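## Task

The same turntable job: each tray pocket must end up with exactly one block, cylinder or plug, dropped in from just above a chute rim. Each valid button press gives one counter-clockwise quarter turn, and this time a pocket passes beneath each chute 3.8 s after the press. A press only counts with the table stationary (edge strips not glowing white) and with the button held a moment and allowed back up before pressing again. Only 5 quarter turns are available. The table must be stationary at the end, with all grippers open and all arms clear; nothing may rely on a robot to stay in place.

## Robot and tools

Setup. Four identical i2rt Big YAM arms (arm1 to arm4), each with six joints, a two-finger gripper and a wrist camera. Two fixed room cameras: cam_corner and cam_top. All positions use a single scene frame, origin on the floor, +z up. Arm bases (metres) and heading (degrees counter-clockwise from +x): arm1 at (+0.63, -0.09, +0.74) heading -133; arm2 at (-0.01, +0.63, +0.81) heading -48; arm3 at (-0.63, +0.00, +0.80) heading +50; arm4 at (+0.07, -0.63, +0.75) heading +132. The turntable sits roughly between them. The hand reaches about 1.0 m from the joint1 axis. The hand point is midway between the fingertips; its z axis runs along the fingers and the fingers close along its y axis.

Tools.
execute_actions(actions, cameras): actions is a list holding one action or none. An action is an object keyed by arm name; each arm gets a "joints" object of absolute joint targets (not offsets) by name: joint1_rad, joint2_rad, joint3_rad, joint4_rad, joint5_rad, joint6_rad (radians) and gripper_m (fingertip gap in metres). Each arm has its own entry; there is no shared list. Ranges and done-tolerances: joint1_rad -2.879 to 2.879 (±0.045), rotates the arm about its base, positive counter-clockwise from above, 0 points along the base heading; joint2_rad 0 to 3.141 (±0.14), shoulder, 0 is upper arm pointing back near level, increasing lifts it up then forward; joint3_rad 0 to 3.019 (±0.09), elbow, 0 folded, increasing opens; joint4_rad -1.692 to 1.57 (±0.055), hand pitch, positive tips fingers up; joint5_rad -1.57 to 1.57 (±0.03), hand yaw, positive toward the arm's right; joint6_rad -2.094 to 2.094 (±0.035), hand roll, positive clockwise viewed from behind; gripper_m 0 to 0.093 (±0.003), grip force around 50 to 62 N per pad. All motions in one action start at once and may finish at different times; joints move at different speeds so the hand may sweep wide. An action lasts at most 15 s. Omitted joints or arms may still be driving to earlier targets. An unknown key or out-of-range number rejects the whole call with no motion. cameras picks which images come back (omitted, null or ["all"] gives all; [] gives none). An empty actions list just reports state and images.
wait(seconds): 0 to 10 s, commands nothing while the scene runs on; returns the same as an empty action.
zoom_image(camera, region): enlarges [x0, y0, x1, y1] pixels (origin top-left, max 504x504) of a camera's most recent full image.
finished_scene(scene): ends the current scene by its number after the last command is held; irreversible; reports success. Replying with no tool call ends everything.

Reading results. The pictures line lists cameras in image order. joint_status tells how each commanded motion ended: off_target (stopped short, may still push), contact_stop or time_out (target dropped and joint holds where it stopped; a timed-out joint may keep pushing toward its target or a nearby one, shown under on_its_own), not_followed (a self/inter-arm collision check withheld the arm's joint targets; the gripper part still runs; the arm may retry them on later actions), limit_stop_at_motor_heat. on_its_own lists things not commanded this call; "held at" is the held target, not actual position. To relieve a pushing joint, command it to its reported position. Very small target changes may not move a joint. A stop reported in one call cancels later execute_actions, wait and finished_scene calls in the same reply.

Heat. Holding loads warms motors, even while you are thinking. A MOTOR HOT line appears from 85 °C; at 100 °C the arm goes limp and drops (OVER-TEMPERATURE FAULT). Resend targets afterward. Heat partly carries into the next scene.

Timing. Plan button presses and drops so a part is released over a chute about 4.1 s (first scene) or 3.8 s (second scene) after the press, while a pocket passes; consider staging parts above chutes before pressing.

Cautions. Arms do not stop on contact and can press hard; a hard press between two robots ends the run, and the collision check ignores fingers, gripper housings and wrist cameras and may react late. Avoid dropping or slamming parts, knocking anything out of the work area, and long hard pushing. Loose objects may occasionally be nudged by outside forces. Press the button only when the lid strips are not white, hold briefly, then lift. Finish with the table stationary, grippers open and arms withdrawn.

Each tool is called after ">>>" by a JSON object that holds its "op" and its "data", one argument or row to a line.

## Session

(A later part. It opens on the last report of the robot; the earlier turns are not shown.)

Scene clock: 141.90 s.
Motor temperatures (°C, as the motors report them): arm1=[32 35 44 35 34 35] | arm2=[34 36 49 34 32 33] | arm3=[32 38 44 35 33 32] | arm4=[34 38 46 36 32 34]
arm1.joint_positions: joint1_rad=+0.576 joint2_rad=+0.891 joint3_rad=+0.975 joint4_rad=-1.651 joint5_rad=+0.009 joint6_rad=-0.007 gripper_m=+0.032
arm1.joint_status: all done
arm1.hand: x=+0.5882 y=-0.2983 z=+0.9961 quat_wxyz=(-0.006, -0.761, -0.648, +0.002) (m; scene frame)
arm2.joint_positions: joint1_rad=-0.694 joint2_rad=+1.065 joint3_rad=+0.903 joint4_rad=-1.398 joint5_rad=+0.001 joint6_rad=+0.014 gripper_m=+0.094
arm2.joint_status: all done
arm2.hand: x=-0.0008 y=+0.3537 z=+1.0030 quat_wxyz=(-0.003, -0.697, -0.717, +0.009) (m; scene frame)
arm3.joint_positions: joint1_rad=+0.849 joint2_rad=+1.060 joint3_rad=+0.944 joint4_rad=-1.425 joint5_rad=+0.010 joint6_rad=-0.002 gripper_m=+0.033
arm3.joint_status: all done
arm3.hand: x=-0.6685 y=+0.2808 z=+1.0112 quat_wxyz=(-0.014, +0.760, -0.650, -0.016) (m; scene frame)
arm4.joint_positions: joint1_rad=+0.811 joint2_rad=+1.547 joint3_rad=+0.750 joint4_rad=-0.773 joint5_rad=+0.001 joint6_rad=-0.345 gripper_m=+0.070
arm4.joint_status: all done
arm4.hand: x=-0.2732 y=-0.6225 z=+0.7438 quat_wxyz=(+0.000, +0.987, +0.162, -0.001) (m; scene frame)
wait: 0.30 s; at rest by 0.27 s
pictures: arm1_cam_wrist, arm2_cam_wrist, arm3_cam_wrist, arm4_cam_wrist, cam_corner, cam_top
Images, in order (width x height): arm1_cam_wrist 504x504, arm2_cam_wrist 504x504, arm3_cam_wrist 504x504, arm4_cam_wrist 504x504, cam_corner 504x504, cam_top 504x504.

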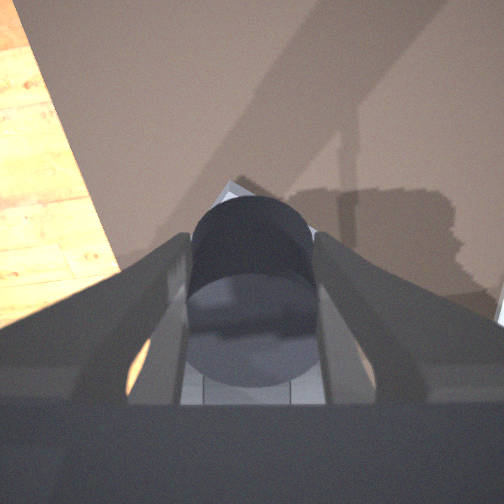

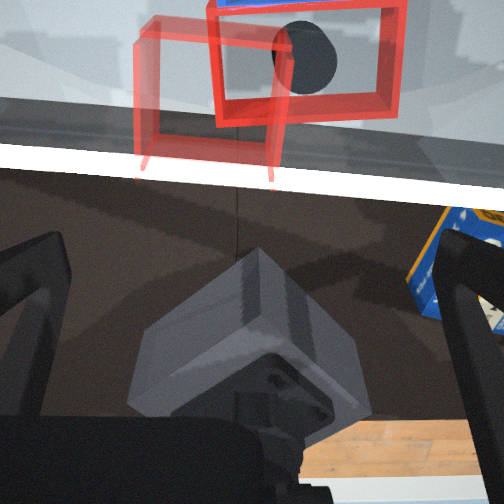

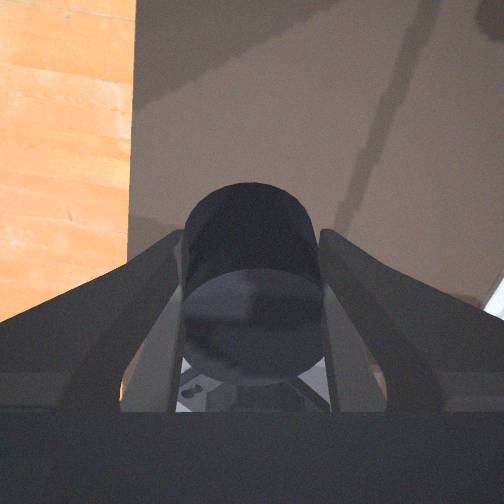

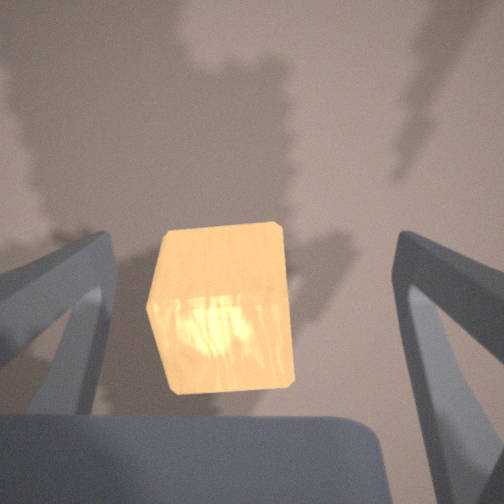

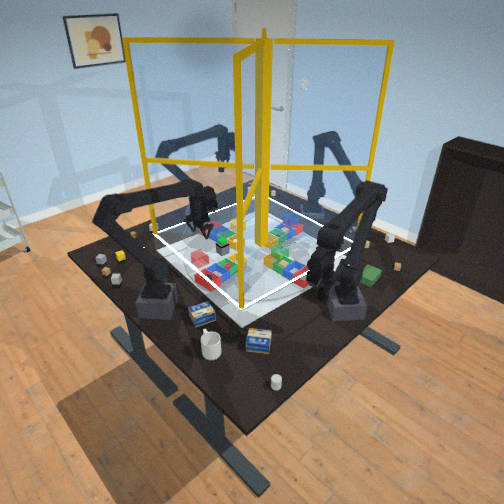

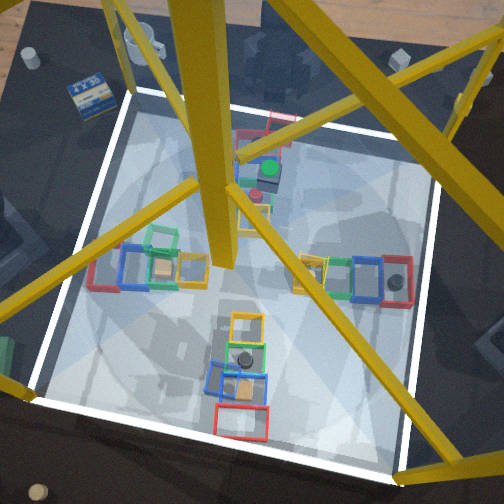

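>>> {"op": "execute_actions", "data": {
  "actions": [
    {"arm4":{"joints":{"joint2_rad":1.575}},"arm1":{"joints":{"joint1_rad":-1.007}},"arm3":{"joints":{"joint1_rad":-0.806}},"arm2":{"joints":{"joint1_rad":0.97}}}
  ],
  "cameras": []
}}

>>> {"op": "execute_actions", "data": {
  "actions": [
    {"arm4":{"joints":{"gripper_m":0.012}},"arm1":{"joints":{"joint2_rad":1.50,"joint3_rad":1.44,"joint4_rad":-1.293}},"arm3":{"joints":{"joint2_rad":1.465,"joint3_rad":1.27,"joint4_rad":-1.323}},"arm2":{"joints":{"joint2_rad":1.43,"joint3_rad":0.86,"joint4_rad":-0.976}}}
  ],
  "cameras": ["arm1_cam_wrist","arm2_cam_wrist","arm3_cam_wrist","cam_corner"]
}}

>>> {"op": "execute_actions", "data": {
  "actions": [
    {"arm4":{"joints":{"joint2_rad":1.073,"joint3_rad":1.067,"joint4_rad":-1.565}}}
  ],
  "cameras": []
}}

>>> {"op": "execute_actions", "data": {
  "actions": [
    {"arm4":{"joints":{"joint1_rad":-0.487,"joint6_rad":0.0}}}
  ],
  "cameras": []
}}

>>> {"op": "execute_actions", "data": {
  "actions": [
    {"arm4":{"joints":{"joint2_rad":1.365,"joint3_rad":1.29,"joint4_rad":-1.445}}}
  ],
  "cameras": ["arm4_cam_wrist","cam_top"]
}}

Scene clock: 182.10 s.
Motor temperatures (°C, as the motors report them): arm1=[32 35 46 35 34 35] | arm2=[34 35 51 34 32 33] | arm3=[32 37 46 35 33 32] | arm4=[34 37 43 36 32 34]
arm1.joint_positions: joint1_rad=-1.003 joint2_rad=+0.893 joint3_rad=+0.975 joint4_rad=-1.651 joint5_rad=+0.011 joint6_rad=-0.007 gripper_m=+0.032
arm1.joint_status: all done
arm1.hand: x=+0.4121 y=-0.0432 z=+0.9907 quat_wxyz=(+0.001, -0.996, +0.084, -0.007) (m; scene frame)
arm2.joint_positions: joint1_rad=+0.969 joint2_rad=+1.067 joint3_rad=+0.903 joint4_rad=-1.398 joint5_rad=-0.002 joint6_rad=+0.014 gripper_m=+0.094
arm2.joint_status: all done
arm2.hand: x=+0.2630 y=+0.6681 z=+0.9989 quat_wxyz=(-0.001, +0.060, -0.998, +0.001) (m; scene frame)
arm3.joint_positions: joint1_rad=-0.804 joint2_rad=+1.065 joint3_rad=+0.944 joint4_rad=-1.425 joint5_rad=+0.013 joint6_rad=-0.002 gripper_m=+0.033
arm3.joint_status: all done
arm3.hand: x=-0.3450 y=+0.0188 z=+1.0030 quat_wxyz=(-0.006, +0.037, -0.999, +0.000) (m; scene frame)
arm4.joint_positions: joint1_rad=+0.811 joint2_rad=+1.563 joint3_rad=+0.750 joint4_rad=-0.773 joint5_rad=+0.001 joint6_rad=-0.345 gripper_m=+0.070
arm4.joint_status: all done
arm4.hand: x=-0.2709 y=-0.6225 z=+0.7385 quat_wxyz=(+0.002, +0.987, +0.162, +0.007) (m; scene frame)
pictures: none
No camera images: the call's "cameras" was empty. Leave "cameras" out to get every camera's image.

Scene clock: 183.43 s.
Motor temperatures (°C, as the motors report them): arm1=[32 35 46 35 34 35] | arm2=[34 35 51 34 32 33] | arm3=[32 37 46 35 33 32] | arm4=[34 37 43 36 32 34]
arm1.joint_positions: joint1_rad=-1.003 joint2_rad=+1.507 joint3_rad=+1.390 joint4_rad=-1.305 joint5_rad=+0.011 joint6_rad=-0.007 gripper_m=+0.032
arm1.joint_status: all done
arm1.hand: x=+0.1535 y=+0.0026 z=+0.9583 quat_wxyz=(+0.008, -0.994, +0.085, +0.066) (m; scene frame)
arm2.joint_positions: joint1_rad=+0.969 joint2_rad=+1.435 joint3_rad=+0.857 joint4_rad=-0.988 joint5_rad=-0.002 joint6_rad=+0.014 gripper_m=+0.094
arm2.joint_status: all done
arm2.hand: x=+0.3426 y=+0.6784 z=+0.8718 quat_wxyz=(+0.002, +0.060, -0.998, +0.001) (m; scene frame)
arm3.joint_positions: joint1_rad=-0.817 joint2_rad=+1.436 joint3_rad=+1.216 joint4_rad=-1.333 joint5_rad=+0.014 joint6_rad=+0.005 gripper_m=+0.033
arm3.joint_status: all done
arm3.hand: x=-0.2132 y=+0.0230 z=+0.9842 quat_wxyz=(-0.003, +0.027, -1.000, +0.001) (m; scene frame)
arm4.joint_positions: joint1_rad=+0.811 joint2_rad=+1.563 joint3_rad=+0.750 joint4_rad=-0.772 joint5_rad=+0.000 joint6_rad=-0.346 gripper_m=+0.031
arm4.joint_status: gripper_m off_target (ended at +0.031, target +0.012)
arm4.hand: x=-0.2710 y=-0.6226 z=+0.7385 quat_wxyz=(+0.002, +0.987, +0.162, +0.007) (m; scene frame)
pictures: arm1_cam_wrist, arm2_cam_wrist, arm3_cam_wrist, cam_corner
Images, in order (width x height): arm1_cam_wrist 504x504, arm2_cam_wrist 504x504, arm3_cam_wrist 504x504, cam_corner 504x504.

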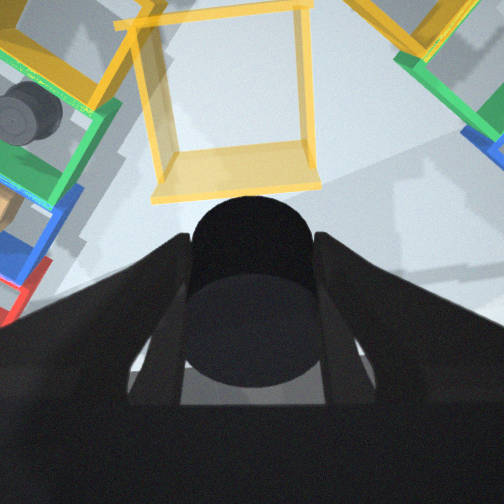

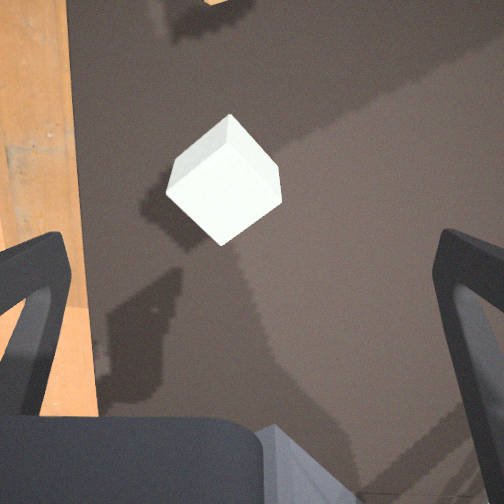

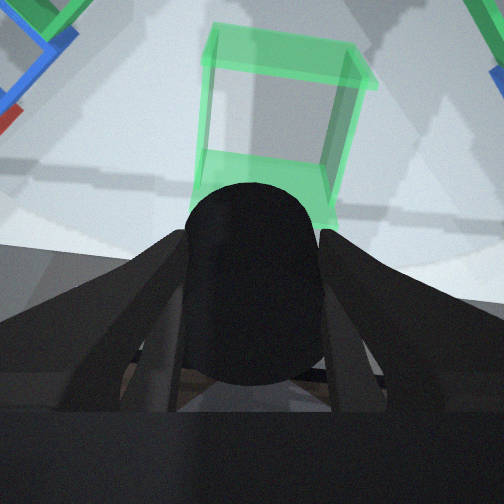

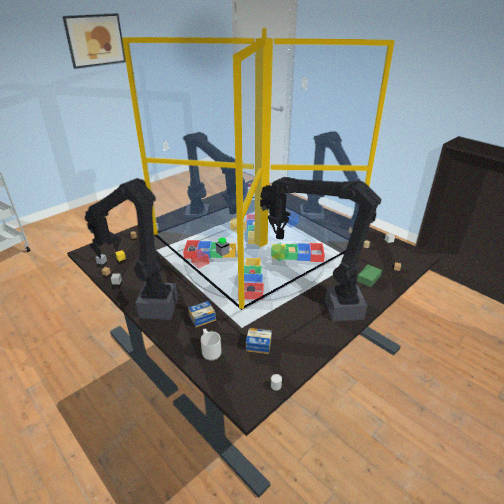

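Scene clock: 184.87 s.
Motor temperatures (°C, as the motors report them): arm1=[32 35 47 35 34 35] | arm2=[34 35 50 34 32 33] | arm3=[32 37 46 35 33 32] | arm4=[34 37 44 36 32 34]
arm1.joint_positions: joint1_rad=-1.003 joint2_rad=+1.507 joint3_rad=+1.390 joint4_rad=-1.305 joint5_rad=+0.011 joint6_rad=-0.007 gripper_m=+0.032
arm1.joint_status: not commanded
arm1.hand: x=+0.1535 y=+0.0026 z=+0.9583 quat_wxyz=(+0.008, -0.994, +0.085, +0.066) (m; scene frame)
arm2.joint_positions: joint1_rad=+0.969 joint2_rad=+1.435 joint3_rad=+0.857 joint4_rad=-0.988 joint5_rad=-0.002 joint6_rad=+0.014 gripper_m=+0.094
arm2.joint_status: not commanded
arm2.hand: x=+0.3426 y=+0.6784 z=+0.8718 quat_wxyz=(+0.002, +0.060, -0.998, +0.001) (m; scene frame)
arm3.joint_positions: joint1_rad=-0.817 joint2_rad=+1.436 joint3_rad=+1.216 joint4_rad=-1.333 joint5_rad=+0.014 joint6_rad=+0.005 gripper_m=+0.033
arm3.joint_status: not commanded
arm3.hand: x=-0.2132 y=+0.0230 z=+0.9842 quat_wxyz=(-0.003, +0.027, -1.000, +0.001) (m; scene frame)
arm4.joint_positions: joint1_rad=+0.811 joint2_rad=+1.067 joint3_rad=+1.049 joint4_rad=-1.555 joint5_rad=+0.000 joint6_rad=-0.346 gripper_m=+0.031
arm4.joint_status: all done
arm4.hand: x=-0.2049 y=-0.6235 z=+0.9941 quat_wxyz=(+0.001, +0.987, +0.162, +0.001) (m; scene frame)
pictures: none
No camera images: the call's "cameras" was empty. Leave "cameras" out to get every camera's image.

Scene clock: 186.50 s.
Motor temperatures (°C, as the motors report them): arm1=[32 35 47 35 34 35] | arm2=[34 35 50 34 32 33] | arm3=[32 37 46 35 33 32] | arm4=[34 37 44 36 32 34]
arm1.joint_positions: joint1_rad=-1.003 joint2_rad=+1.507 joint3_rad=+1.390 joint4_rad=-1.305 joint5_rad=+0.011 joint6_rad=-0.007 gripper_m=+0.032
arm1.joint_status: not commanded
arm1.hand: x=+0.1535 y=+0.0026 z=+0.9583 quat_wxyz=(+0.008, -0.994, +0.085, +0.066) (m; scene frame)
arm2.joint_positions: joint1_rad=+0.969 joint2_rad=+1.435 joint3_rad=+0.857 joint4_rad=-0.988 joint5_rad=-0.002 joint6_rad=+0.014 gripper_m=+0.094
arm2.joint_status: not commanded
arm2.hand: x=+0.3426 y=+0.6784 z=+0.8718 quat_wxyz=(+0.002, +0.060, -0.998, +0.001) (m; scene frame)
arm3.joint_positions: joint1_rad=-0.817 joint2_rad=+1.436 joint3_rad=+1.216 joint4_rad=-1.333 joint5_rad=+0.014 joint6_rad=+0.005 gripper_m=+0.033
arm3.joint_status: not commanded
arm3.hand: x=-0.2132 y=+0.0230 z=+0.9842 quat_wxyz=(-0.003, +0.027, -1.000, +0.001) (m; scene frame)
arm4.joint_positions: joint1_rad=-0.480 joint2_rad=+1.067 joint3_rad=+1.049 joint4_rad=-1.555 joint5_rad=+0.000 joint6_rad=-0.015 gripper_m=+0.031
arm4.joint_status: all done
arm4.hand: x=+0.0036 y=-0.3589 z=+0.9936 quat_wxyz=(+0.001, +0.797, -0.604, +0.001) (m; scene frame)
pictures: none
No camera images: the call's "cameras" was empty. Leave "cameras" out to get every camera's image.

Scene clock: 187.67 s.
Motor temperatures (°C, as the motors report them): arm1=[32 35 47 35 34 35] | arm2=[34 35 50 34 32 33] | arm3=[32 37 47 35 33 32] | arm4=[34 37 44 36 32 34]
arm1.joint_positions: joint1_rad=-1.003 joint2_rad=+1.507 joint3_rad=+1.390 joint4_rad=-1.305 joint5_rad=+0.011 joint6_rad=-0.007 gripper_m=+0.032
arm1.joint_status: not commanded
arm1.hand: x=+0.1535 y=+0.0026 z=+0.9583 quat_wxyz=(+0.008, -0.994, +0.085, +0.066) (m; scene frame)
arm2.joint_positions: joint1_rad=+0.969 joint2_rad=+1.435 joint3_rad=+0.857 joint4_rad=-0.988 joint5_rad=-0.002 joint6_rad=+0.014 gripper_m=+0.094
arm2.joint_status: not commanded
arm2.hand: x=+0.3426 y=+0.6784 z=+0.8718 quat_wxyz=(+0.002, +0.060, -0.998, +0.001) (m; scene frame)
arm3.joint_positions: joint1_rad=-0.817 joint2_rad=+1.436 joint3_rad=+1.216 joint4_rad=-1.333 joint5_rad=+0.014 joint6_rad=+0.005 gripper_m=+0.033
arm3.joint_status: not commanded
arm3.hand: x=-0.2132 y=+0.0230 z=+0.9842 quat_wxyz=(-0.003, +0.027, -1.000, +0.001) (m; scene frame)
arm4.joint_positions: joint1_rad=-0.480 joint2_rad=+1.376 joint3_rad=+1.238 joint4_rad=-1.449 joint5_rad=+0.000 joint6_rad=-0.015 gripper_m=+0.031
arm4.joint_status: all done
arm4.hand: x=-0.0245 y=-0.2528 z=+0.9681 quat_wxyz=(+0.006, +0.797, -0.604, +0.007) (m; scene frame)
pictures: arm4_cam_wrist, cam_top
Images, in order (width x height): arm4_cam_wrist 504x504, cam_top 504x504.

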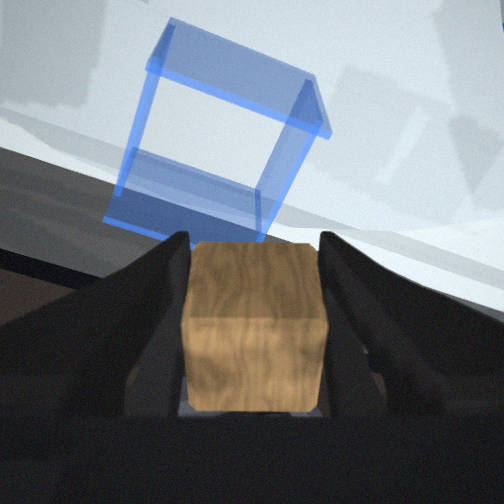

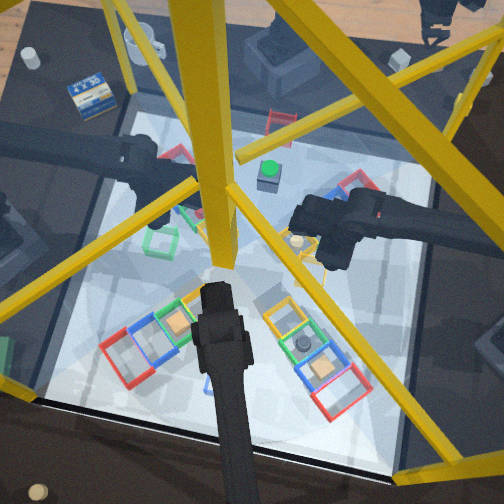

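>>> {"op": "execute_actions", "data": {
  "actions": [
    {"arm1":{"joints":{"joint1_rad":-0.98,"joint2_rad":1.59,"joint3_rad":1.48,"joint4_rad":-1.255}},"arm2":{"joints":{"joint1_rad":1.01,"joint6_rad":-0.69}},"arm3":{"joints":{"joint1_rad":-0.845,"joint2_rad":1.455,"joint3_rad":1.12,"joint4_rad":-1.2}},"arm4":{"joints":{"joint1_rad":-0.44,"joint3_rad":1.135,"joint4_rad":-1.34,"joint6_rad":0.2}}}
  ],
  "cameras": []
}}

>>> {"op": "execute_actions", "data": {
  "actions": [
    {"arm2":{"joints":{"joint2_rad":1.64,"joint3_rad":0.63,"joint4_rad":-0.54}}}
  ]
}}

Scene clock: 240.07 s.
Motor temperatures (°C, as the motors report them): arm1=[32 37 52 35 34 35] | arm2=[34 36 49 34 32 33] | arm3=[32 38 49 35 33 32] | arm4=[34 37 50 36 32 34]
arm1.joint_positions: joint1_rad=-0.985 joint2_rad=+1.575 joint3_rad=+1.438 joint4_rad=-1.269 joint5_rad=+0.011 joint6_rad=-0.007 gripper_m=+0.032
arm1.joint_status: all done
arm1.hand: x=+0.1241 y=-0.0015 z=+0.9471 quat_wxyz=(+0.007, -0.994, +0.076, +0.074) (m; scene frame)
arm2.joint_positions: joint1_rad=+1.008 joint2_rad=+1.435 joint3_rad=+0.857 joint4_rad=-0.988 joint5_rad=-0.002 joint6_rad=-0.679 gripper_m=+0.094
arm2.joint_status: all done
arm2.hand: x=+0.3404 y=+0.6923 z=+0.8718 quat_wxyz=(+0.002, +0.414, -0.910, +0.000) (m; scene frame)
arm3.joint_positions: joint1_rad=-0.841 joint2_rad=+1.452 joint3_rad=+1.112 joint4_rad=-1.217 joint5_rad=+0.014 joint6_rad=+0.005 gripper_m=+0.033
arm3.joint_status: all done
arm3.hand: x=-0.2204 y=+0.0133 z=+0.9399 quat_wxyz=(-0.001, +0.015, -1.000, +0.001) (m; scene frame)
arm4.joint_positions: joint1_rad=-0.449 joint2_rad=+1.375 joint3_rad=+1.133 joint4_rad=-1.352 joint5_rad=+0.000 joint6_rad=+0.185 gripper_m=+0.031
arm4.joint_status: all done
arm4.hand: x=-0.0336 y=-0.2658 z=+0.9291 quat_wxyz=(+0.007, +0.744, -0.669, +0.011) (m; scene frame)
pictures: none
No camera images: the call's "cameras" was empty. Leave "cameras" out to get every camera's image.

Scene clock: 241.23 s.
Motor temperatures (°C, as the motors report them): arm1=[32 37 52 35 34 35] | arm2=[34 36 49 34 32 33] | arm3=[32 38 49 35 33 32] | arm4=[34 37 50 36 32 34]
arm1.joint_positions: joint1_rad=-0.985 joint2_rad=+1.575 joint3_rad=+1.438 joint4_rad=-1.269 joint5_rad=+0.011 joint6_rad=-0.007 gripper_m=+0.032
arm1.joint_status: not commanded
arm1.hand: x=+0.1241 y=-0.0015 z=+0.9471 quat_wxyz=(+0.007, -0.994, +0.076, +0.074) (m; scene frame)
arm2.joint_positions: joint1_rad=+1.008 joint2_rad=+1.643 joint3_rad=+0.613 joint4_rad=-0.552 joint5_rad=-0.002 joint6_rad=-0.680 gripper_m=+0.094
arm2.joint_status: all done
arm2.hand: x=+0.2918 y=+0.6833 z=+0.7417 quat_wxyz=(+0.010, +0.414, -0.910, -0.002) (m; scene frame)
arm3.joint_positions: joint1_rad=-0.841 joint2_rad=+1.452 joint3_rad=+1.112 joint4_rad=-1.217 joint5_rad=+0.014 joint6_rad=+0.005 gripper_m=+0.033
arm3.joint_status: not commanded
arm3.hand: x=-0.2204 y=+0.0133 z=+0.9399 quat_wxyz=(-0.001, +0.015, -1.000, +0.001) (m; scene frame)
arm4.joint_positions: joint1_rad=-0.449 joint2_rad=+1.375 joint3_rad=+1.133 joint4_rad=-1.352 joint5_rad=+0.000 joint6_rad=+0.185 gripper_m=+0.031
arm4.joint_status: not commanded
arm4.hand: x=-0.0336 y=-0.2658 z=+0.9291 quat_wxyz=(+0.007, +0.744, -0.669, +0.011) (m; scene frame)
pictures: arm1_cam_wrist, arm2_cam_wrist, arm3_cam_wrist, arm4_cam_wrist, cam_corner, cam_top
Images, in order (width x height): arm1_cam_wrist 504x504, arm2_cam_wrist 504x504, arm3_cam_wrist 504x504, arm4_cam_wrist 504x504, cam_corner 504x504, cam_top 504x504.

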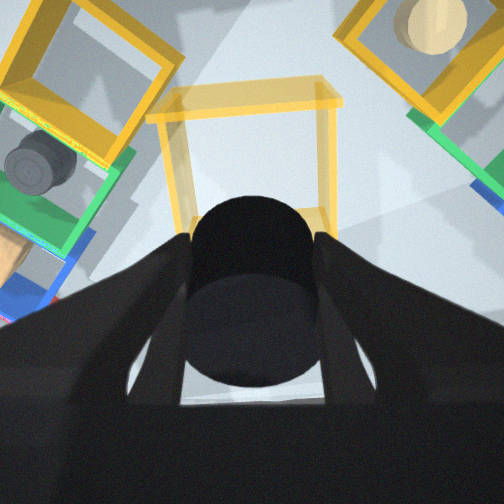

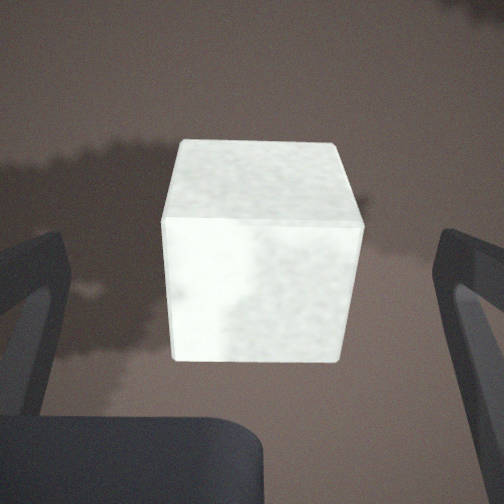

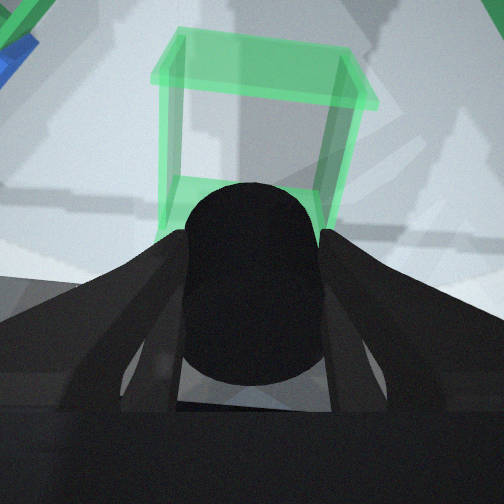

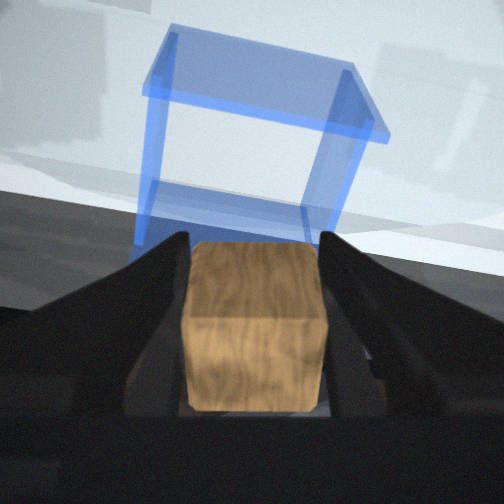

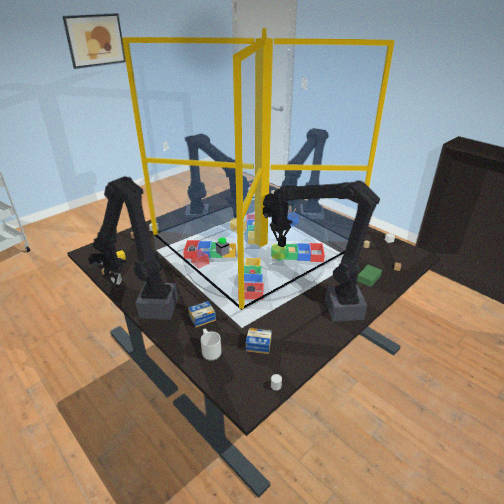

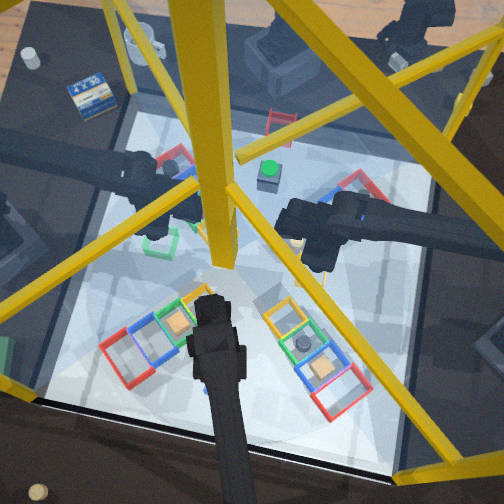

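>>> {"op": "execute_actions", "data": {
  "actions": [
    {"arm2":{"joints":{"gripper_m":0.025}}}
  ],
  "cameras": []
}}

>>> {"op": "execute_actions", "data": {
  "actions": [
    {"arm2":{"joints":{"joint2_rad":1.072,"joint3_rad":0.95,"joint4_rad":-1.408}}}
  ],
  "cameras": []
}}

>>> {"op": "execute_actions", "data": {
  "actions": [
    {"arm2":{"joints":{"joint1_rad":-0.693,"joint6_rad":0.0}}}
  ],
  "cameras": []
}}

>>> {"op": "execute_actions", "data": {
  "actions": [
    {"arm2":{"joints":{"joint2_rad":1.495,"joint3_rad":1.19,"joint4_rad":-1.21}}}
  ],
  "cameras": []
}}

>>> {"op": "execute_actions", "data": {
  "actions": [
    {"arm2":{"joints":{"joint3_rad":1.105,"joint4_rad":-1.165}}}
  ],
  "cameras": ["arm2_cam_wrist","cam_corner"]
}}

Scene clock: 259.57 s.
Motor temperatures (°C, as the motors report them): arm1=[32 37 52 36 34 35] | arm2=[34 36 47 34 32 33] | arm3=[32 38 47 35 33 32] | arm4=[34 37 47 36 32 34]
arm1.joint_positions: joint1_rad=-0.985 joint2_rad=+1.575 joint3_rad=+1.438 joint4_rad=-1.269 joint5_rad=+0.011 joint6_rad=-0.007 gripper_m=+0.032
arm1.joint_status: not commanded
arm1.hand: x=+0.1241 y=-0.0015 z=+0.9471 quat_wxyz=(+0.007, -0.994, +0.076, +0.074) (m; scene frame)
arm2.joint_positions: joint1_rad=+1.008 joint2_rad=+1.643 joint3_rad=+0.613 joint4_rad=-0.552 joint5_rad=-0.002 joint6_rad=-0.681 gripper_m=+0.039
arm2.joint_status: gripper_m off_target (ended at +0.039, target +0.025)
arm2.hand: x=+0.2918 y=+0.6833 z=+0.7417 quat_wxyz=(+0.010, +0.414, -0.910, -0.002) (m; scene frame)
arm3.joint_positions: joint1_rad=-0.841 joint2_rad=+1.452 joint3_rad=+1.112 joint4_rad=-1.217 joint5_rad=+0.014 joint6_rad=+0.005 gripper_m=+0.033
arm3.joint_status: not commanded
arm3.hand: x=-0.2204 y=+0.0133 z=+0.9399 quat_wxyz=(-0.001, +0.015, -1.000, +0.001) (m; scene frame)
arm4.joint_positions: joint1_rad=-0.449 joint2_rad=+1.375 joint3_rad=+1.133 joint4_rad=-1.352 joint5_rad=+0.000 joint6_rad=+0.185 gripper_m=+0.031
arm4.joint_status: not commanded
arm4.hand: x=-0.0336 y=-0.2658 z=+0.9291 quat_wxyz=(+0.007, +0.743, -0.669, +0.011) (m; scene frame)
pictures: none
No camera images: the call's "cameras" was empty. Leave "cameras" out to get every camera's image.

Scene clock: 261.03 s.
Motor temperatures (°C, as the motors report them): arm1=[32 37 52 36 34 35] | arm2=[34 36 48 34 32 33] | arm3=[32 38 47 35 33 32] | arm4=[34 37 47 36 32 34]
arm1.joint_positions: joint1_rad=-0.985 joint2_rad=+1.575 joint3_rad=+1.438 joint4_rad=-1.269 joint5_rad=+0.011 joint6_rad=-0.007 gripper_m=+0.032
arm1.joint_status: not commanded
arm1.hand: x=+0.1241 y=-0.0015 z=+0.9471 quat_wxyz=(+0.007, -0.994, +0.076, +0.074) (m; scene frame)
arm2.joint_positions: joint1_rad=+1.008 joint2_rad=+1.065 joint3_rad=+0.946 joint4_rad=-1.397 joint5_rad=-0.002 joint6_rad=-0.681 gripper_m=+0.039
arm2.joint_status: all done
arm2.hand: x=+0.2740 y=+0.6812 z=+1.0157 quat_wxyz=(-0.022, +0.414, -0.910, +0.006) (m; scene frame)
arm3.joint_positions: joint1_rad=-0.841 joint2_rad=+1.452 joint3_rad=+1.112 joint4_rad=-1.217 joint5_rad=+0.014 joint6_rad=+0.005 gripper_m=+0.033
arm3.joint_status: not commanded
arm3.hand: x=-0.2204 y=+0.0133 z=+0.9399 quat_wxyz=(-0.001, +0.015, -1.000, +0.001) (m; scene frame)
arm4.joint_positions: joint1_rad=-0.449 joint2_rad=+1.375 joint3_rad=+1.133 joint4_rad=-1.352 joint5_rad=+0.000 joint6_rad=+0.185 gripper_m=+0.031
arm4.joint_status: not commanded
arm4.hand: x=-0.0336 y=-0.2658 z=+0.9291 quat_wxyz=(+0.007, +0.743, -0.669, +0.011) (m; scene frame)
pictures: none
No camera images: the call's "cameras" was empty. Leave "cameras" out to get every camera's image.

Scene clock: 262.87 s.
Motor temperatures (°C, as the motors report them): arm1=[32 37 52 36 34 35] | arm2=[34 36 48 34 32 33] | arm3=[32 38 47 35 33 32] | arm4=[34 37 47 36 32 34]
arm1.joint_positions: joint1_rad=-0.985 joint2_rad=+1.575 joint3_rad=+1.438 joint4_rad=-1.269 joint5_rad=+0.011 joint6_rad=-0.007 gripper_m=+0.032
arm1.joint_status: not commanded
arm1.hand: x=+0.1241 y=-0.0015 z=+0.9471 quat_wxyz=(+0.007, -0.994, +0.076, +0.074) (m; scene frame)
arm2.joint_positions: joint1_rad=-0.692 joint2_rad=+1.069 joint3_rad=+0.946 joint4_rad=-1.397 joint5_rad=-0.001 joint6_rad=-0.010 gripper_m=+0.039
arm2.joint_status: all done
arm2.hand: x=+0.0008 y=+0.3407 z=+1.0184 quat_wxyz=(-0.018, -0.687, -0.726, +0.022) (m; scene frame)
arm3.joint_positions: joint1_rad=-0.841 joint2_rad=+1.452 joint3_rad=+1.112 joint4_rad=-1.217 joint5_rad=+0.014 joint6_rad=+0.005 gripper_m=+0.033
arm3.joint_status: not commanded
arm3.hand: x=-0.2204 y=+0.0133 z=+0.9399 quat_wxyz=(-0.001, +0.015, -1.000, +0.001) (m; scene frame)
arm4.joint_positions: joint1_rad=-0.449 joint2_rad=+1.375 joint3_rad=+1.133 joint4_rad=-1.352 joint5_rad=+0.000 joint6_rad=+0.185 gripper_m=+0.031
arm4.joint_status: not commanded
arm4.hand: x=-0.0336 y=-0.2658 z=+0.9291 quat_wxyz=(+0.007, +0.743, -0.669, +0.011) (m; scene frame)
pictures: none
No camera images: the call's "cameras" was empty. Leave "cameras" out to get every camera's image.

Scene clock: 264.17 s.
Motor temperatures (°C, as the motors report them): arm1=[32 37 52 36 34 35] | arm2=[34 36 48 34 32 33] | arm3=[32 38 47 35 33 32] | arm4=[34 37 47 36 32 34]
arm1.joint_positions: joint1_rad=-0.985 joint2_rad=+1.575 joint3_rad=+1.438 joint4_rad=-1.269 joint5_rad=+0.011 joint6_rad=-0.007 gripper_m=+0.032
arm1.joint_status: not commanded
arm1.hand: x=+0.1241 y=-0.0015 z=+0.9471 quat_wxyz=(+0.007, -0.994, +0.076, +0.074) (m; scene frame)
arm2.joint_positions: joint1_rad=-0.692 joint2_rad=+1.500 joint3_rad=+1.166 joint4_rad=-1.215 joint5_rad=-0.001 joint6_rad=-0.010 gripper_m=+0.039
arm2.joint_status: all done
arm2.hand: x=+0.0066 y=+0.2023 z=+0.9580 quat_wxyz=(-0.007, -0.687, -0.726, +0.011) (m; scene frame)
arm3.joint_positions: joint1_rad=-0.841 joint2_rad=+1.452 joint3_rad=+1.112 joint4_rad=-1.217 joint5_rad=+0.014 joint6_rad=+0.005 gripper_m=+0.033
arm3.joint_status: not commanded
arm3.hand: x=-0.2204 y=+0.0133 z=+0.9399 quat_wxyz=(-0.001, +0.015, -1.000, +0.001) (m; scene frame)
arm4.joint_positions: joint1_rad=-0.449 joint2_rad=+1.375 joint3_rad=+1.133 joint4_rad=-1.352 joint5_rad=+0.000 joint6_rad=+0.185 gripper_m=+0.031
arm4.joint_status: not commanded
arm4.hand: x=-0.0336 y=-0.2658 z=+0.9291 quat_wxyz=(+0.007, +0.743, -0.669, +0.011) (m; scene frame)
pictures: none
No camera images: the call's "cameras" was empty. Leave "cameras" out to get every camera's image.

Scene clock: 264.97 s.
Motor temperatures (°C, as the motors report them): arm1=[32 37 52 36 34 35] | arm2=[34 36 48 34 32 33] | arm3=[32 38 47 35 33 32] | arm4=[34 37 47 36 32 34]
arm1.joint_positions: joint1_rad=-0.985 joint2_rad=+1.575 joint3_rad=+1.438 joint4_rad=-1.269 joint5_rad=+0.011 joint6_rad=-0.007 gripper_m=+0.032
arm1.joint_status: not commanded
arm1.hand: x=+0.1241 y=-0.0015 z=+0.9471 quat_wxyz=(+0.007, -0.994, +0.076, +0.074) (m; scene frame)
arm2.joint_positions: joint1_rad=-0.692 joint2_rad=+1.496 joint3_rad=+1.100 joint4_rad=-1.177 joint5_rad=-0.001 joint6_rad=-0.010 gripper_m=+0.039
arm2.joint_status: all done
arm2.hand: x=+0.0057 y=+0.2181 z=+0.9362 quat_wxyz=(+0.002, -0.687, -0.726, +0.003) (m; scene frame)
arm3.joint_positions: joint1_rad=-0.841 joint2_rad=+1.452 joint3_rad=+1.112 joint4_rad=-1.217 joint5_rad=+0.014 joint6_rad=+0.005 gripper_m=+0.033
arm3.joint_status: not commanded
arm3.hand: x=-0.2204 y=+0.0133 z=+0.9399 quat_wxyz=(-0.001, +0.015, -1.000, +0.001) (m; scene frame)
arm4.joint_positions: joint1_rad=-0.449 joint2_rad=+1.375 joint3_rad=+1.133 joint4_rad=-1.352 joint5_rad=+0.000 joint6_rad=+0.185 gripper_m=+0.031
arm4.joint_status: not commanded
arm4.hand: x=-0.0336 y=-0.2658 z=+0.9291 quat_wxyz=(+0.007, +0.743, -0.669, +0.011) (m; scene frame)
pictures: arm2_cam_wrist, cam_corner
Images, in order (width x height): arm2_cam_wrist 504x504, cam_corner 504x504.

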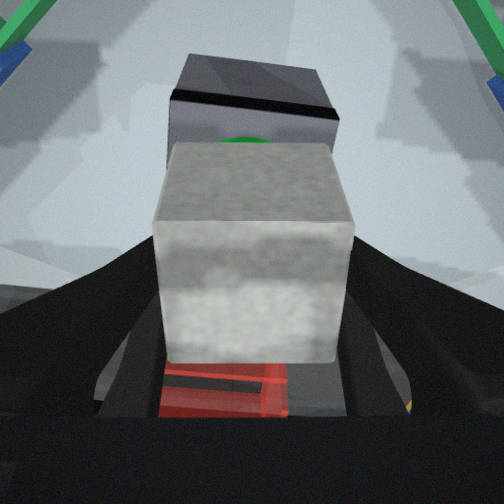

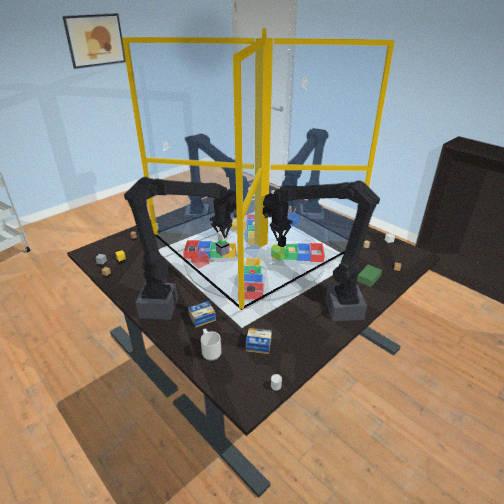

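>>> {"op": "execute_actions", "data": {
  "actions": [
    {"arm2":{"joints":{"joint3_rad":1.03,"joint4_rad":-1.10}}}
  ],
  "cameras": []
}}

>>> {"op": "execute_actions", "data": {
  "actions": [
    {"arm2":{"joints":{"joint2_rad":1.25,"joint3_rad":1.10,"joint4_rad":-1.40}}}
  ],
  "cameras": []
}}

>>> {"op": "execute_actions", "data": {
  "actions": [
    {"arm2":{"joints":{"joint1_rad":-0.642,"joint2_rad":1.125,"joint3_rad":0.78,"joint4_rad":-1.21}}}
  ],
  "cameras": []
}}

>>> {"op": "wait", "data": {
  "seconds": 1.0
}}

>>> {"op": "execute_actions", "data": {
  "actions": [
    {"arm1":{"joints":{"gripper_m":0.062}},"arm4":{"joints":{"gripper_m":0.06}}}
  ]
}}

Scene clock: 273.07 s.
Motor temperatures (°C, as the motors report them): arm1=[32 37 52 36 34 35] | arm2=[34 36 49 34 32 33] | arm3=[32 38 47 35 33 32] | arm4=[34 37 47 36 32 34]
arm1.joint_positions: joint1_rad=-0.985 joint2_rad=+1.575 joint3_rad=+1.438 joint4_rad=-1.269 joint5_rad=+0.011 joint6_rad=-0.007 gripper_m=+0.032
arm1.joint_status: not commanded
arm1.hand: x=+0.1241 y=-0.0015 z=+0.9471 quat_wxyz=(+0.007, -0.994, +0.076, +0.074) (m; scene frame)
arm2.joint_positions: joint1_rad=-0.692 joint2_rad=+1.471 joint3_rad=+1.056 joint4_rad=-1.109 joint5_rad=-0.001 joint6_rad=-0.010 gripper_m=+0.039
arm2.joint_status: all done
arm2.hand: x=+0.0056 y=+0.2184 z=+0.9304 quat_wxyz=(-0.016, -0.687, -0.726, +0.020) (m; scene frame)
arm3.joint_positions: joint1_rad=-0.841 joint2_rad=+1.452 joint3_rad=+1.112 joint4_rad=-1.217 joint5_rad=+0.014 joint6_rad=+0.005 gripper_m=+0.033
arm3.joint_status: not commanded
arm3.hand: x=-0.2204 y=+0.0133 z=+0.9399 quat_wxyz=(-0.001, +0.015, -1.000, +0.001) (m; scene frame)
arm4.joint_positions: joint1_rad=-0.449 joint2_rad=+1.375 joint3_rad=+1.133 joint4_rad=-1.352 joint5_rad=+0.000 joint6_rad=+0.185 gripper_m=+0.031
arm4.joint_status: not commanded
arm4.hand: x=-0.0336 y=-0.2658 z=+0.9291 quat_wxyz=(+0.007, +0.743, -0.669, +0.011) (m; scene frame)
pictures: none
No camera images: the call's "cameras" was empty. Leave "cameras" out to get every camera's image.

Scene clock: 274.27 s.
Motor temperatures (°C, as the motors report them): arm1=[32 37 52 36 34 35] | arm2=[34 36 49 34 32 33] | arm3=[32 38 47 35 33 32] | arm4=[34 37 47 36 32 34]
arm1.joint_positions: joint1_rad=-0.985 joint2_rad=+1.575 joint3_rad=+1.438 joint4_rad=-1.269 joint5_rad=+0.011 joint6_rad=-0.007 gripper_m=+0.032
arm1.joint_status: not commanded
arm1.hand: x=+0.1241 y=-0.0015 z=+0.9471 quat_wxyz=(+0.007, -0.994, +0.076, +0.074) (m; scene frame)
arm2.joint_positions: joint1_rad=-0.692 joint2_rad=+1.243 joint3_rad=+1.068 joint4_rad=-1.389 joint5_rad=-0.001 joint6_rad=-0.010 gripper_m=+0.039
arm2.joint_status: all done
arm2.hand: x=+0.0031 y=+0.2892 z=+1.0147 quat_wxyz=(-0.002, -0.687, -0.726, +0.007) (m; scene frame)
arm3.joint_positions: joint1_rad=-0.841 joint2_rad=+1.452 joint3_rad=+1.112 joint4_rad=-1.217 joint5_rad=+0.014 joint6_rad=+0.005 gripper_m=+0.033
arm3.joint_status: not commanded
arm3.hand: x=-0.2204 y=+0.0133 z=+0.9399 quat_wxyz=(-0.001, +0.015, -1.000, +0.001) (m; scene frame)
arm4.joint_positions: joint1_rad=-0.449 joint2_rad=+1.375 joint3_rad=+1.133 joint4_rad=-1.352 joint5_rad=+0.000 joint6_rad=+0.185 gripper_m=+0.031
arm4.joint_status: not commanded
arm4.hand: x=-0.0336 y=-0.2658 z=+0.9291 quat_wxyz=(+0.007, +0.743, -0.669, +0.011) (m; scene frame)
pictures: none
No camera images: the call's "cameras" was empty. Leave "cameras" out to get every camera's image.

Scene clock: 275.37 s.
Motor temperatures (°C, as the motors report them): arm1=[32 37 52 36 34 35] | arm2=[34 36 49 34 32 33] | arm3=[32 38 47 35 33 32] | arm4=[34 37 47 36 32 34]
arm1.joint_positions: joint1_rad=-0.985 joint2_rad=+1.575 joint3_rad=+1.438 joint4_rad=-1.269 joint5_rad=+0.011 joint6_rad=-0.007 gripper_m=+0.032
arm1.joint_status: not commanded
arm1.hand: x=+0.1241 y=-0.0015 z=+0.9471 quat_wxyz=(+0.007, -0.994, +0.076, +0.074) (m; scene frame)
arm2.joint_positions: joint1_rad=-0.643 joint2_rad=+1.124 joint3_rad=+0.771 joint4_rad=-1.222 joint5_rad=-0.001 joint6_rad=-0.010 gripper_m=+0.039
arm2.joint_status: all done
arm2.hand: x=+0.0131 y=+0.3551 z=+0.9388 quat_wxyz=(+0.003, -0.669, -0.743, +0.002) (m; scene frame)
arm3.joint_positions: joint1_rad=-0.841 joint2_rad=+1.452 joint3_rad=+1.112 joint4_rad=-1.217 joint5_rad=+0.014 joint6_rad=+0.005 gripper_m=+0.033
arm3.joint_status: not commanded
arm3.hand: x=-0.2204 y=+0.0133 z=+0.9399 quat_wxyz=(-0.001, +0.015, -1.000, +0.001) (m; scene frame)
arm4.joint_positions: joint1_rad=-0.449 joint2_rad=+1.375 joint3_rad=+1.133 joint4_rad=-1.352 joint5_rad=+0.000 joint6_rad=+0.185 gripper_m=+0.031
arm4.joint_status: not commanded
arm4.hand: x=-0.0336 y=-0.2658 z=+0.9291 quat_wxyz=(+0.007, +0.743, -0.669, +0.011) (m; scene frame)
pictures: none
No camera images: the call's "cameras" was empty. Leave "cameras" out to get every camera's image.

Scene clock: 276.37 s.
Motor temperatures (°C, as the motors report them): arm1=[32 37 52 36 34 35] | arm2=[34 36 49 34 32 33] | arm3=[32 38 47 35 33 32] | arm4=[34 37 47 36 32 34]
arm1.joint_positions: joint1_rad=-0.985 joint2_rad=+1.575 joint3_rad=+1.438 joint4_rad=-1.269 joint5_rad=+0.011 joint6_rad=-0.007 gripper_m=+0.032
arm1.joint_status: not commanded
arm1.hand: x=+0.1241 y=-0.0015 z=+0.9471 quat_wxyz=(+0.007, -0.994, +0.076, +0.074) (m; scene frame)
arm2.joint_positions: joint1_rad=-0.643 joint2_rad=+1.124 joint3_rad=+0.771 joint4_rad=-1.222 joint5_rad=-0.001 joint6_rad=-0.010 gripper_m=+0.039
arm2.joint_status: all done
arm2.hand: x=+0.0131 y=+0.3551 z=+0.9388 quat_wxyz=(+0.003, -0.669, -0.743, +0.002) (m; scene frame)
arm3.joint_positions: joint1_rad=-0.841 joint2_rad=+1.452 joint3_rad=+1.112 joint4_rad=-1.217 joint5_rad=+0.014 joint6_rad=+0.005 gripper_m=+0.033
arm3.joint_status: not commanded
arm3.hand: x=-0.2204 y=+0.0133 z=+0.9399 quat_wxyz=(-0.001, +0.015, -1.000, +0.001) (m; scene frame)
arm4.joint_positions: joint1_rad=-0.449 joint2_rad=+1.375 joint3_rad=+1.133 joint4_rad=-1.352 joint5_rad=+0.000 joint6_rad=+0.185 gripper_m=+0.031
arm4.joint_status: not commanded
arm4.hand: x=-0.0336 y=-0.2658 z=+0.9291 quat_wxyz=(+0.007, +0.743, -0.669, +0.011) (m; scene frame)
wait: 1.00 s; at rest by 0.27 s
pictures: arm1_cam_wrist, arm2_cam_wrist, arm3_cam_wrist, arm4_cam_wrist, cam_corner, cam_top
Images, in order (width x height): arm1_cam_wrist 504x504, arm2_cam_wrist 504x504, arm3_cam_wrist 504x504, arm4_cam_wrist 504x504, cam_corner 504x504, cam_top 504x504.

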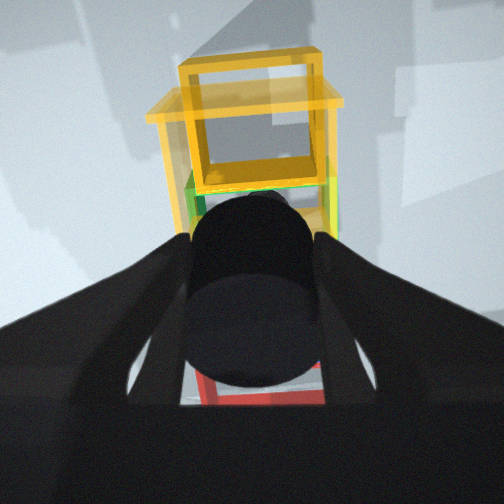

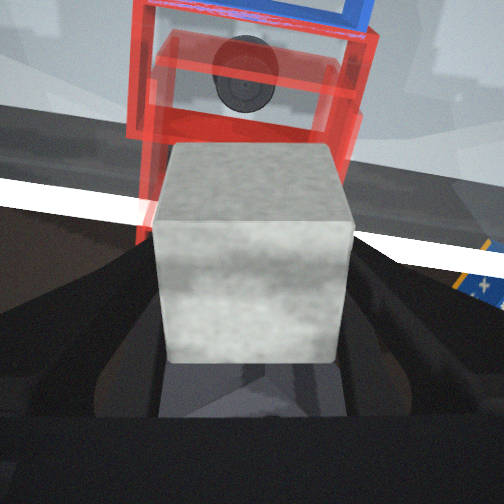

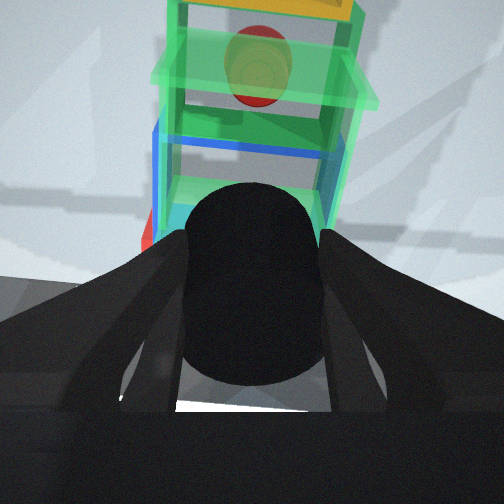

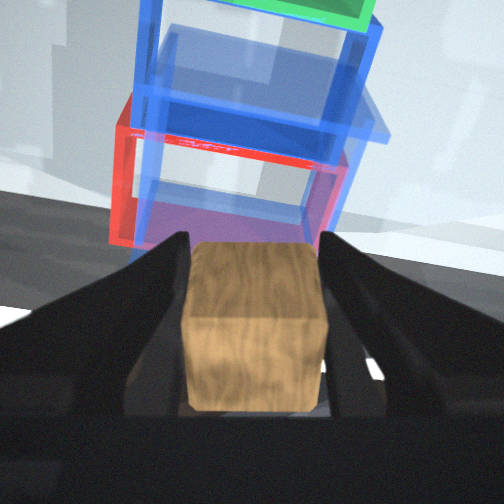

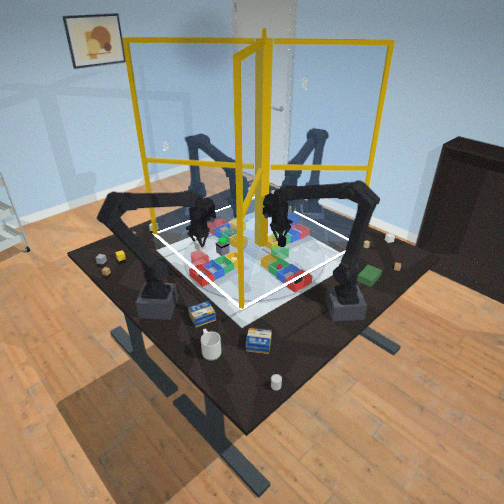

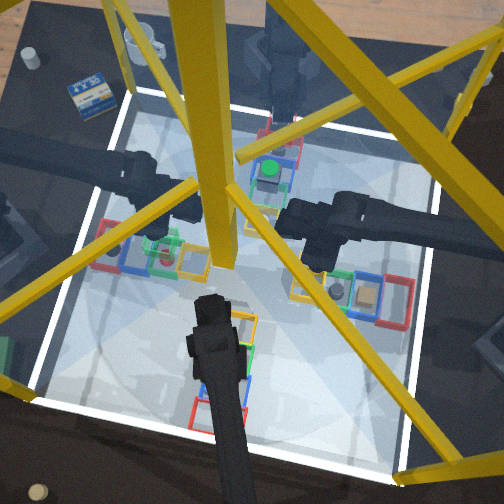

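Scene clock: 276.97 s.
Motor temperatures (°C, as the motors report them): arm1=[32 37 52 36 34 35] | arm2=[34 36 49 34 32 33] | arm3=[32 38 47 35 33 32] | arm4=[34 37 47 36 32 34]
arm1.joint_positions: joint1_rad=-0.985 joint2_rad=+1.575 joint3_rad=+1.438 joint4_rad=-1.269 joint5_rad=+0.011 joint6_rad=-0.006 gripper_m=+0.062
arm1.joint_status: all done
arm1.hand: x=+0.1241 y=-0.0015 z=+0.9471 quat_wxyz=(+0.007, -0.994, +0.076, +0.074) (m; scene frame)
arm2.joint_positions: joint1_rad=-0.643 joint2_rad=+1.124 joint3_rad=+0.771 joint4_rad=-1.222 joint5_rad=-0.001 joint6_rad=-0.010 gripper_m=+0.039
arm2.joint_status: not commanded
arm2.hand: x=+0.0131 y=+0.3551 z=+0.9388 quat_wxyz=(+0.003, -0.669, -0.743, +0.002) (m; scene frame)
arm3.joint_positions: joint1_rad=-0.841 joint2_rad=+1.452 joint3_rad=+1.112 joint4_rad=-1.217 joint5_rad=+0.014 joint6_rad=+0.005 gripper_m=+0.033
arm3.joint_status: not commanded
arm3.hand: x=-0.2204 y=+0.0133 z=+0.9399 quat_wxyz=(-0.001, +0.015, -1.000, +0.001) (m; scene frame)
arm4.joint_positions: joint1_rad=-0.449 joint2_rad=+1.375 joint3_rad=+1.133 joint4_rad=-1.352 joint5_rad=+0.000 joint6_rad=+0.185 gripper_m=+0.060
arm4.joint_status: all done
arm4.hand: x=-0.0336 y=-0.2658 z=+0.9291 quat_wxyz=(+0.007, +0.743, -0.669, +0.011) (m; scene frame)
pictures: arm1_cam_wrist, arm2_cam_wrist, arm3_cam_wrist, arm4_cam_wrist, cam_corner, cam_top
Images, in order (width x height): arm1_cam_wrist 504x504, arm2_cam_wrist 504x504, arm3_cam_wrist 504x504, arm4_cam_wrist 504x504, cam_corner 504x504, cam_top 504x504.

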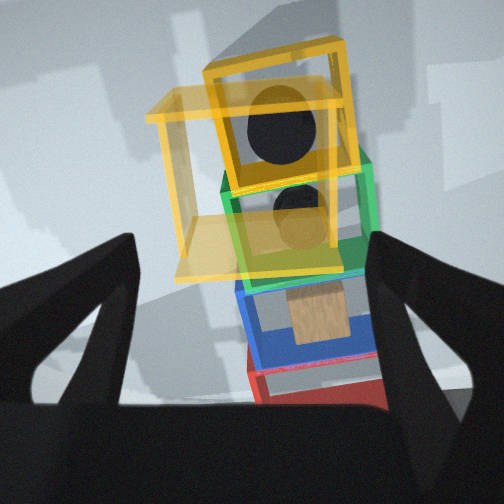

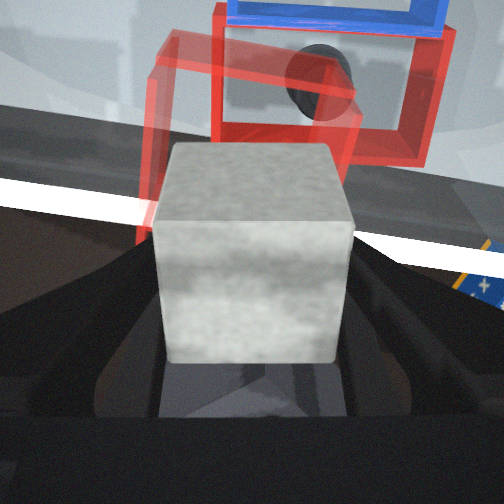

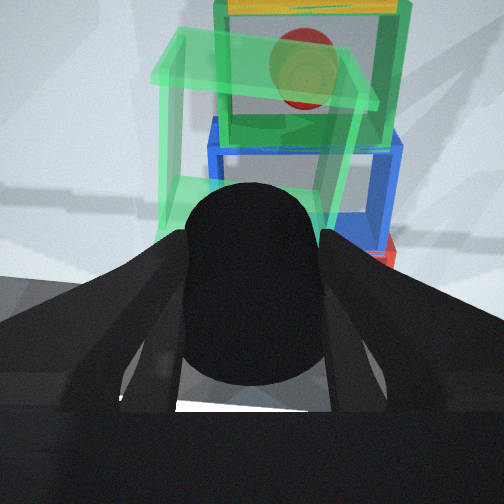

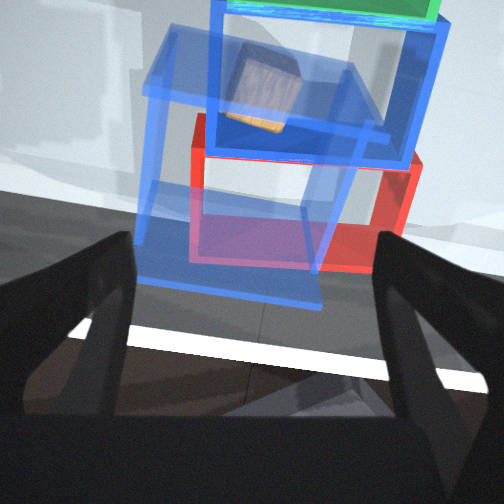

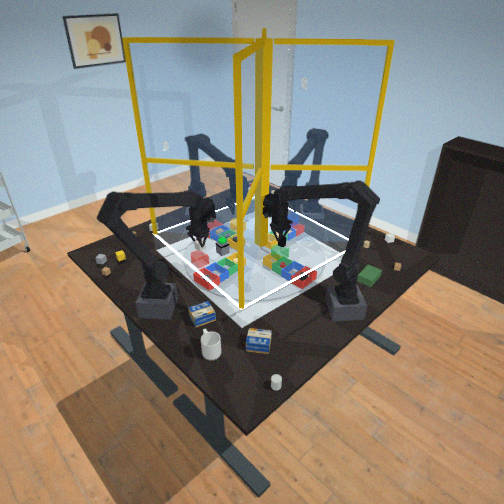

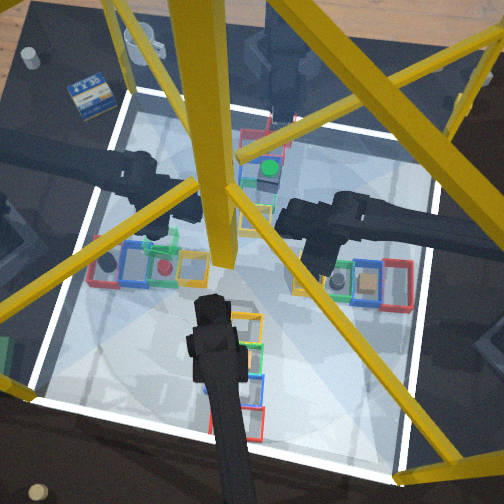

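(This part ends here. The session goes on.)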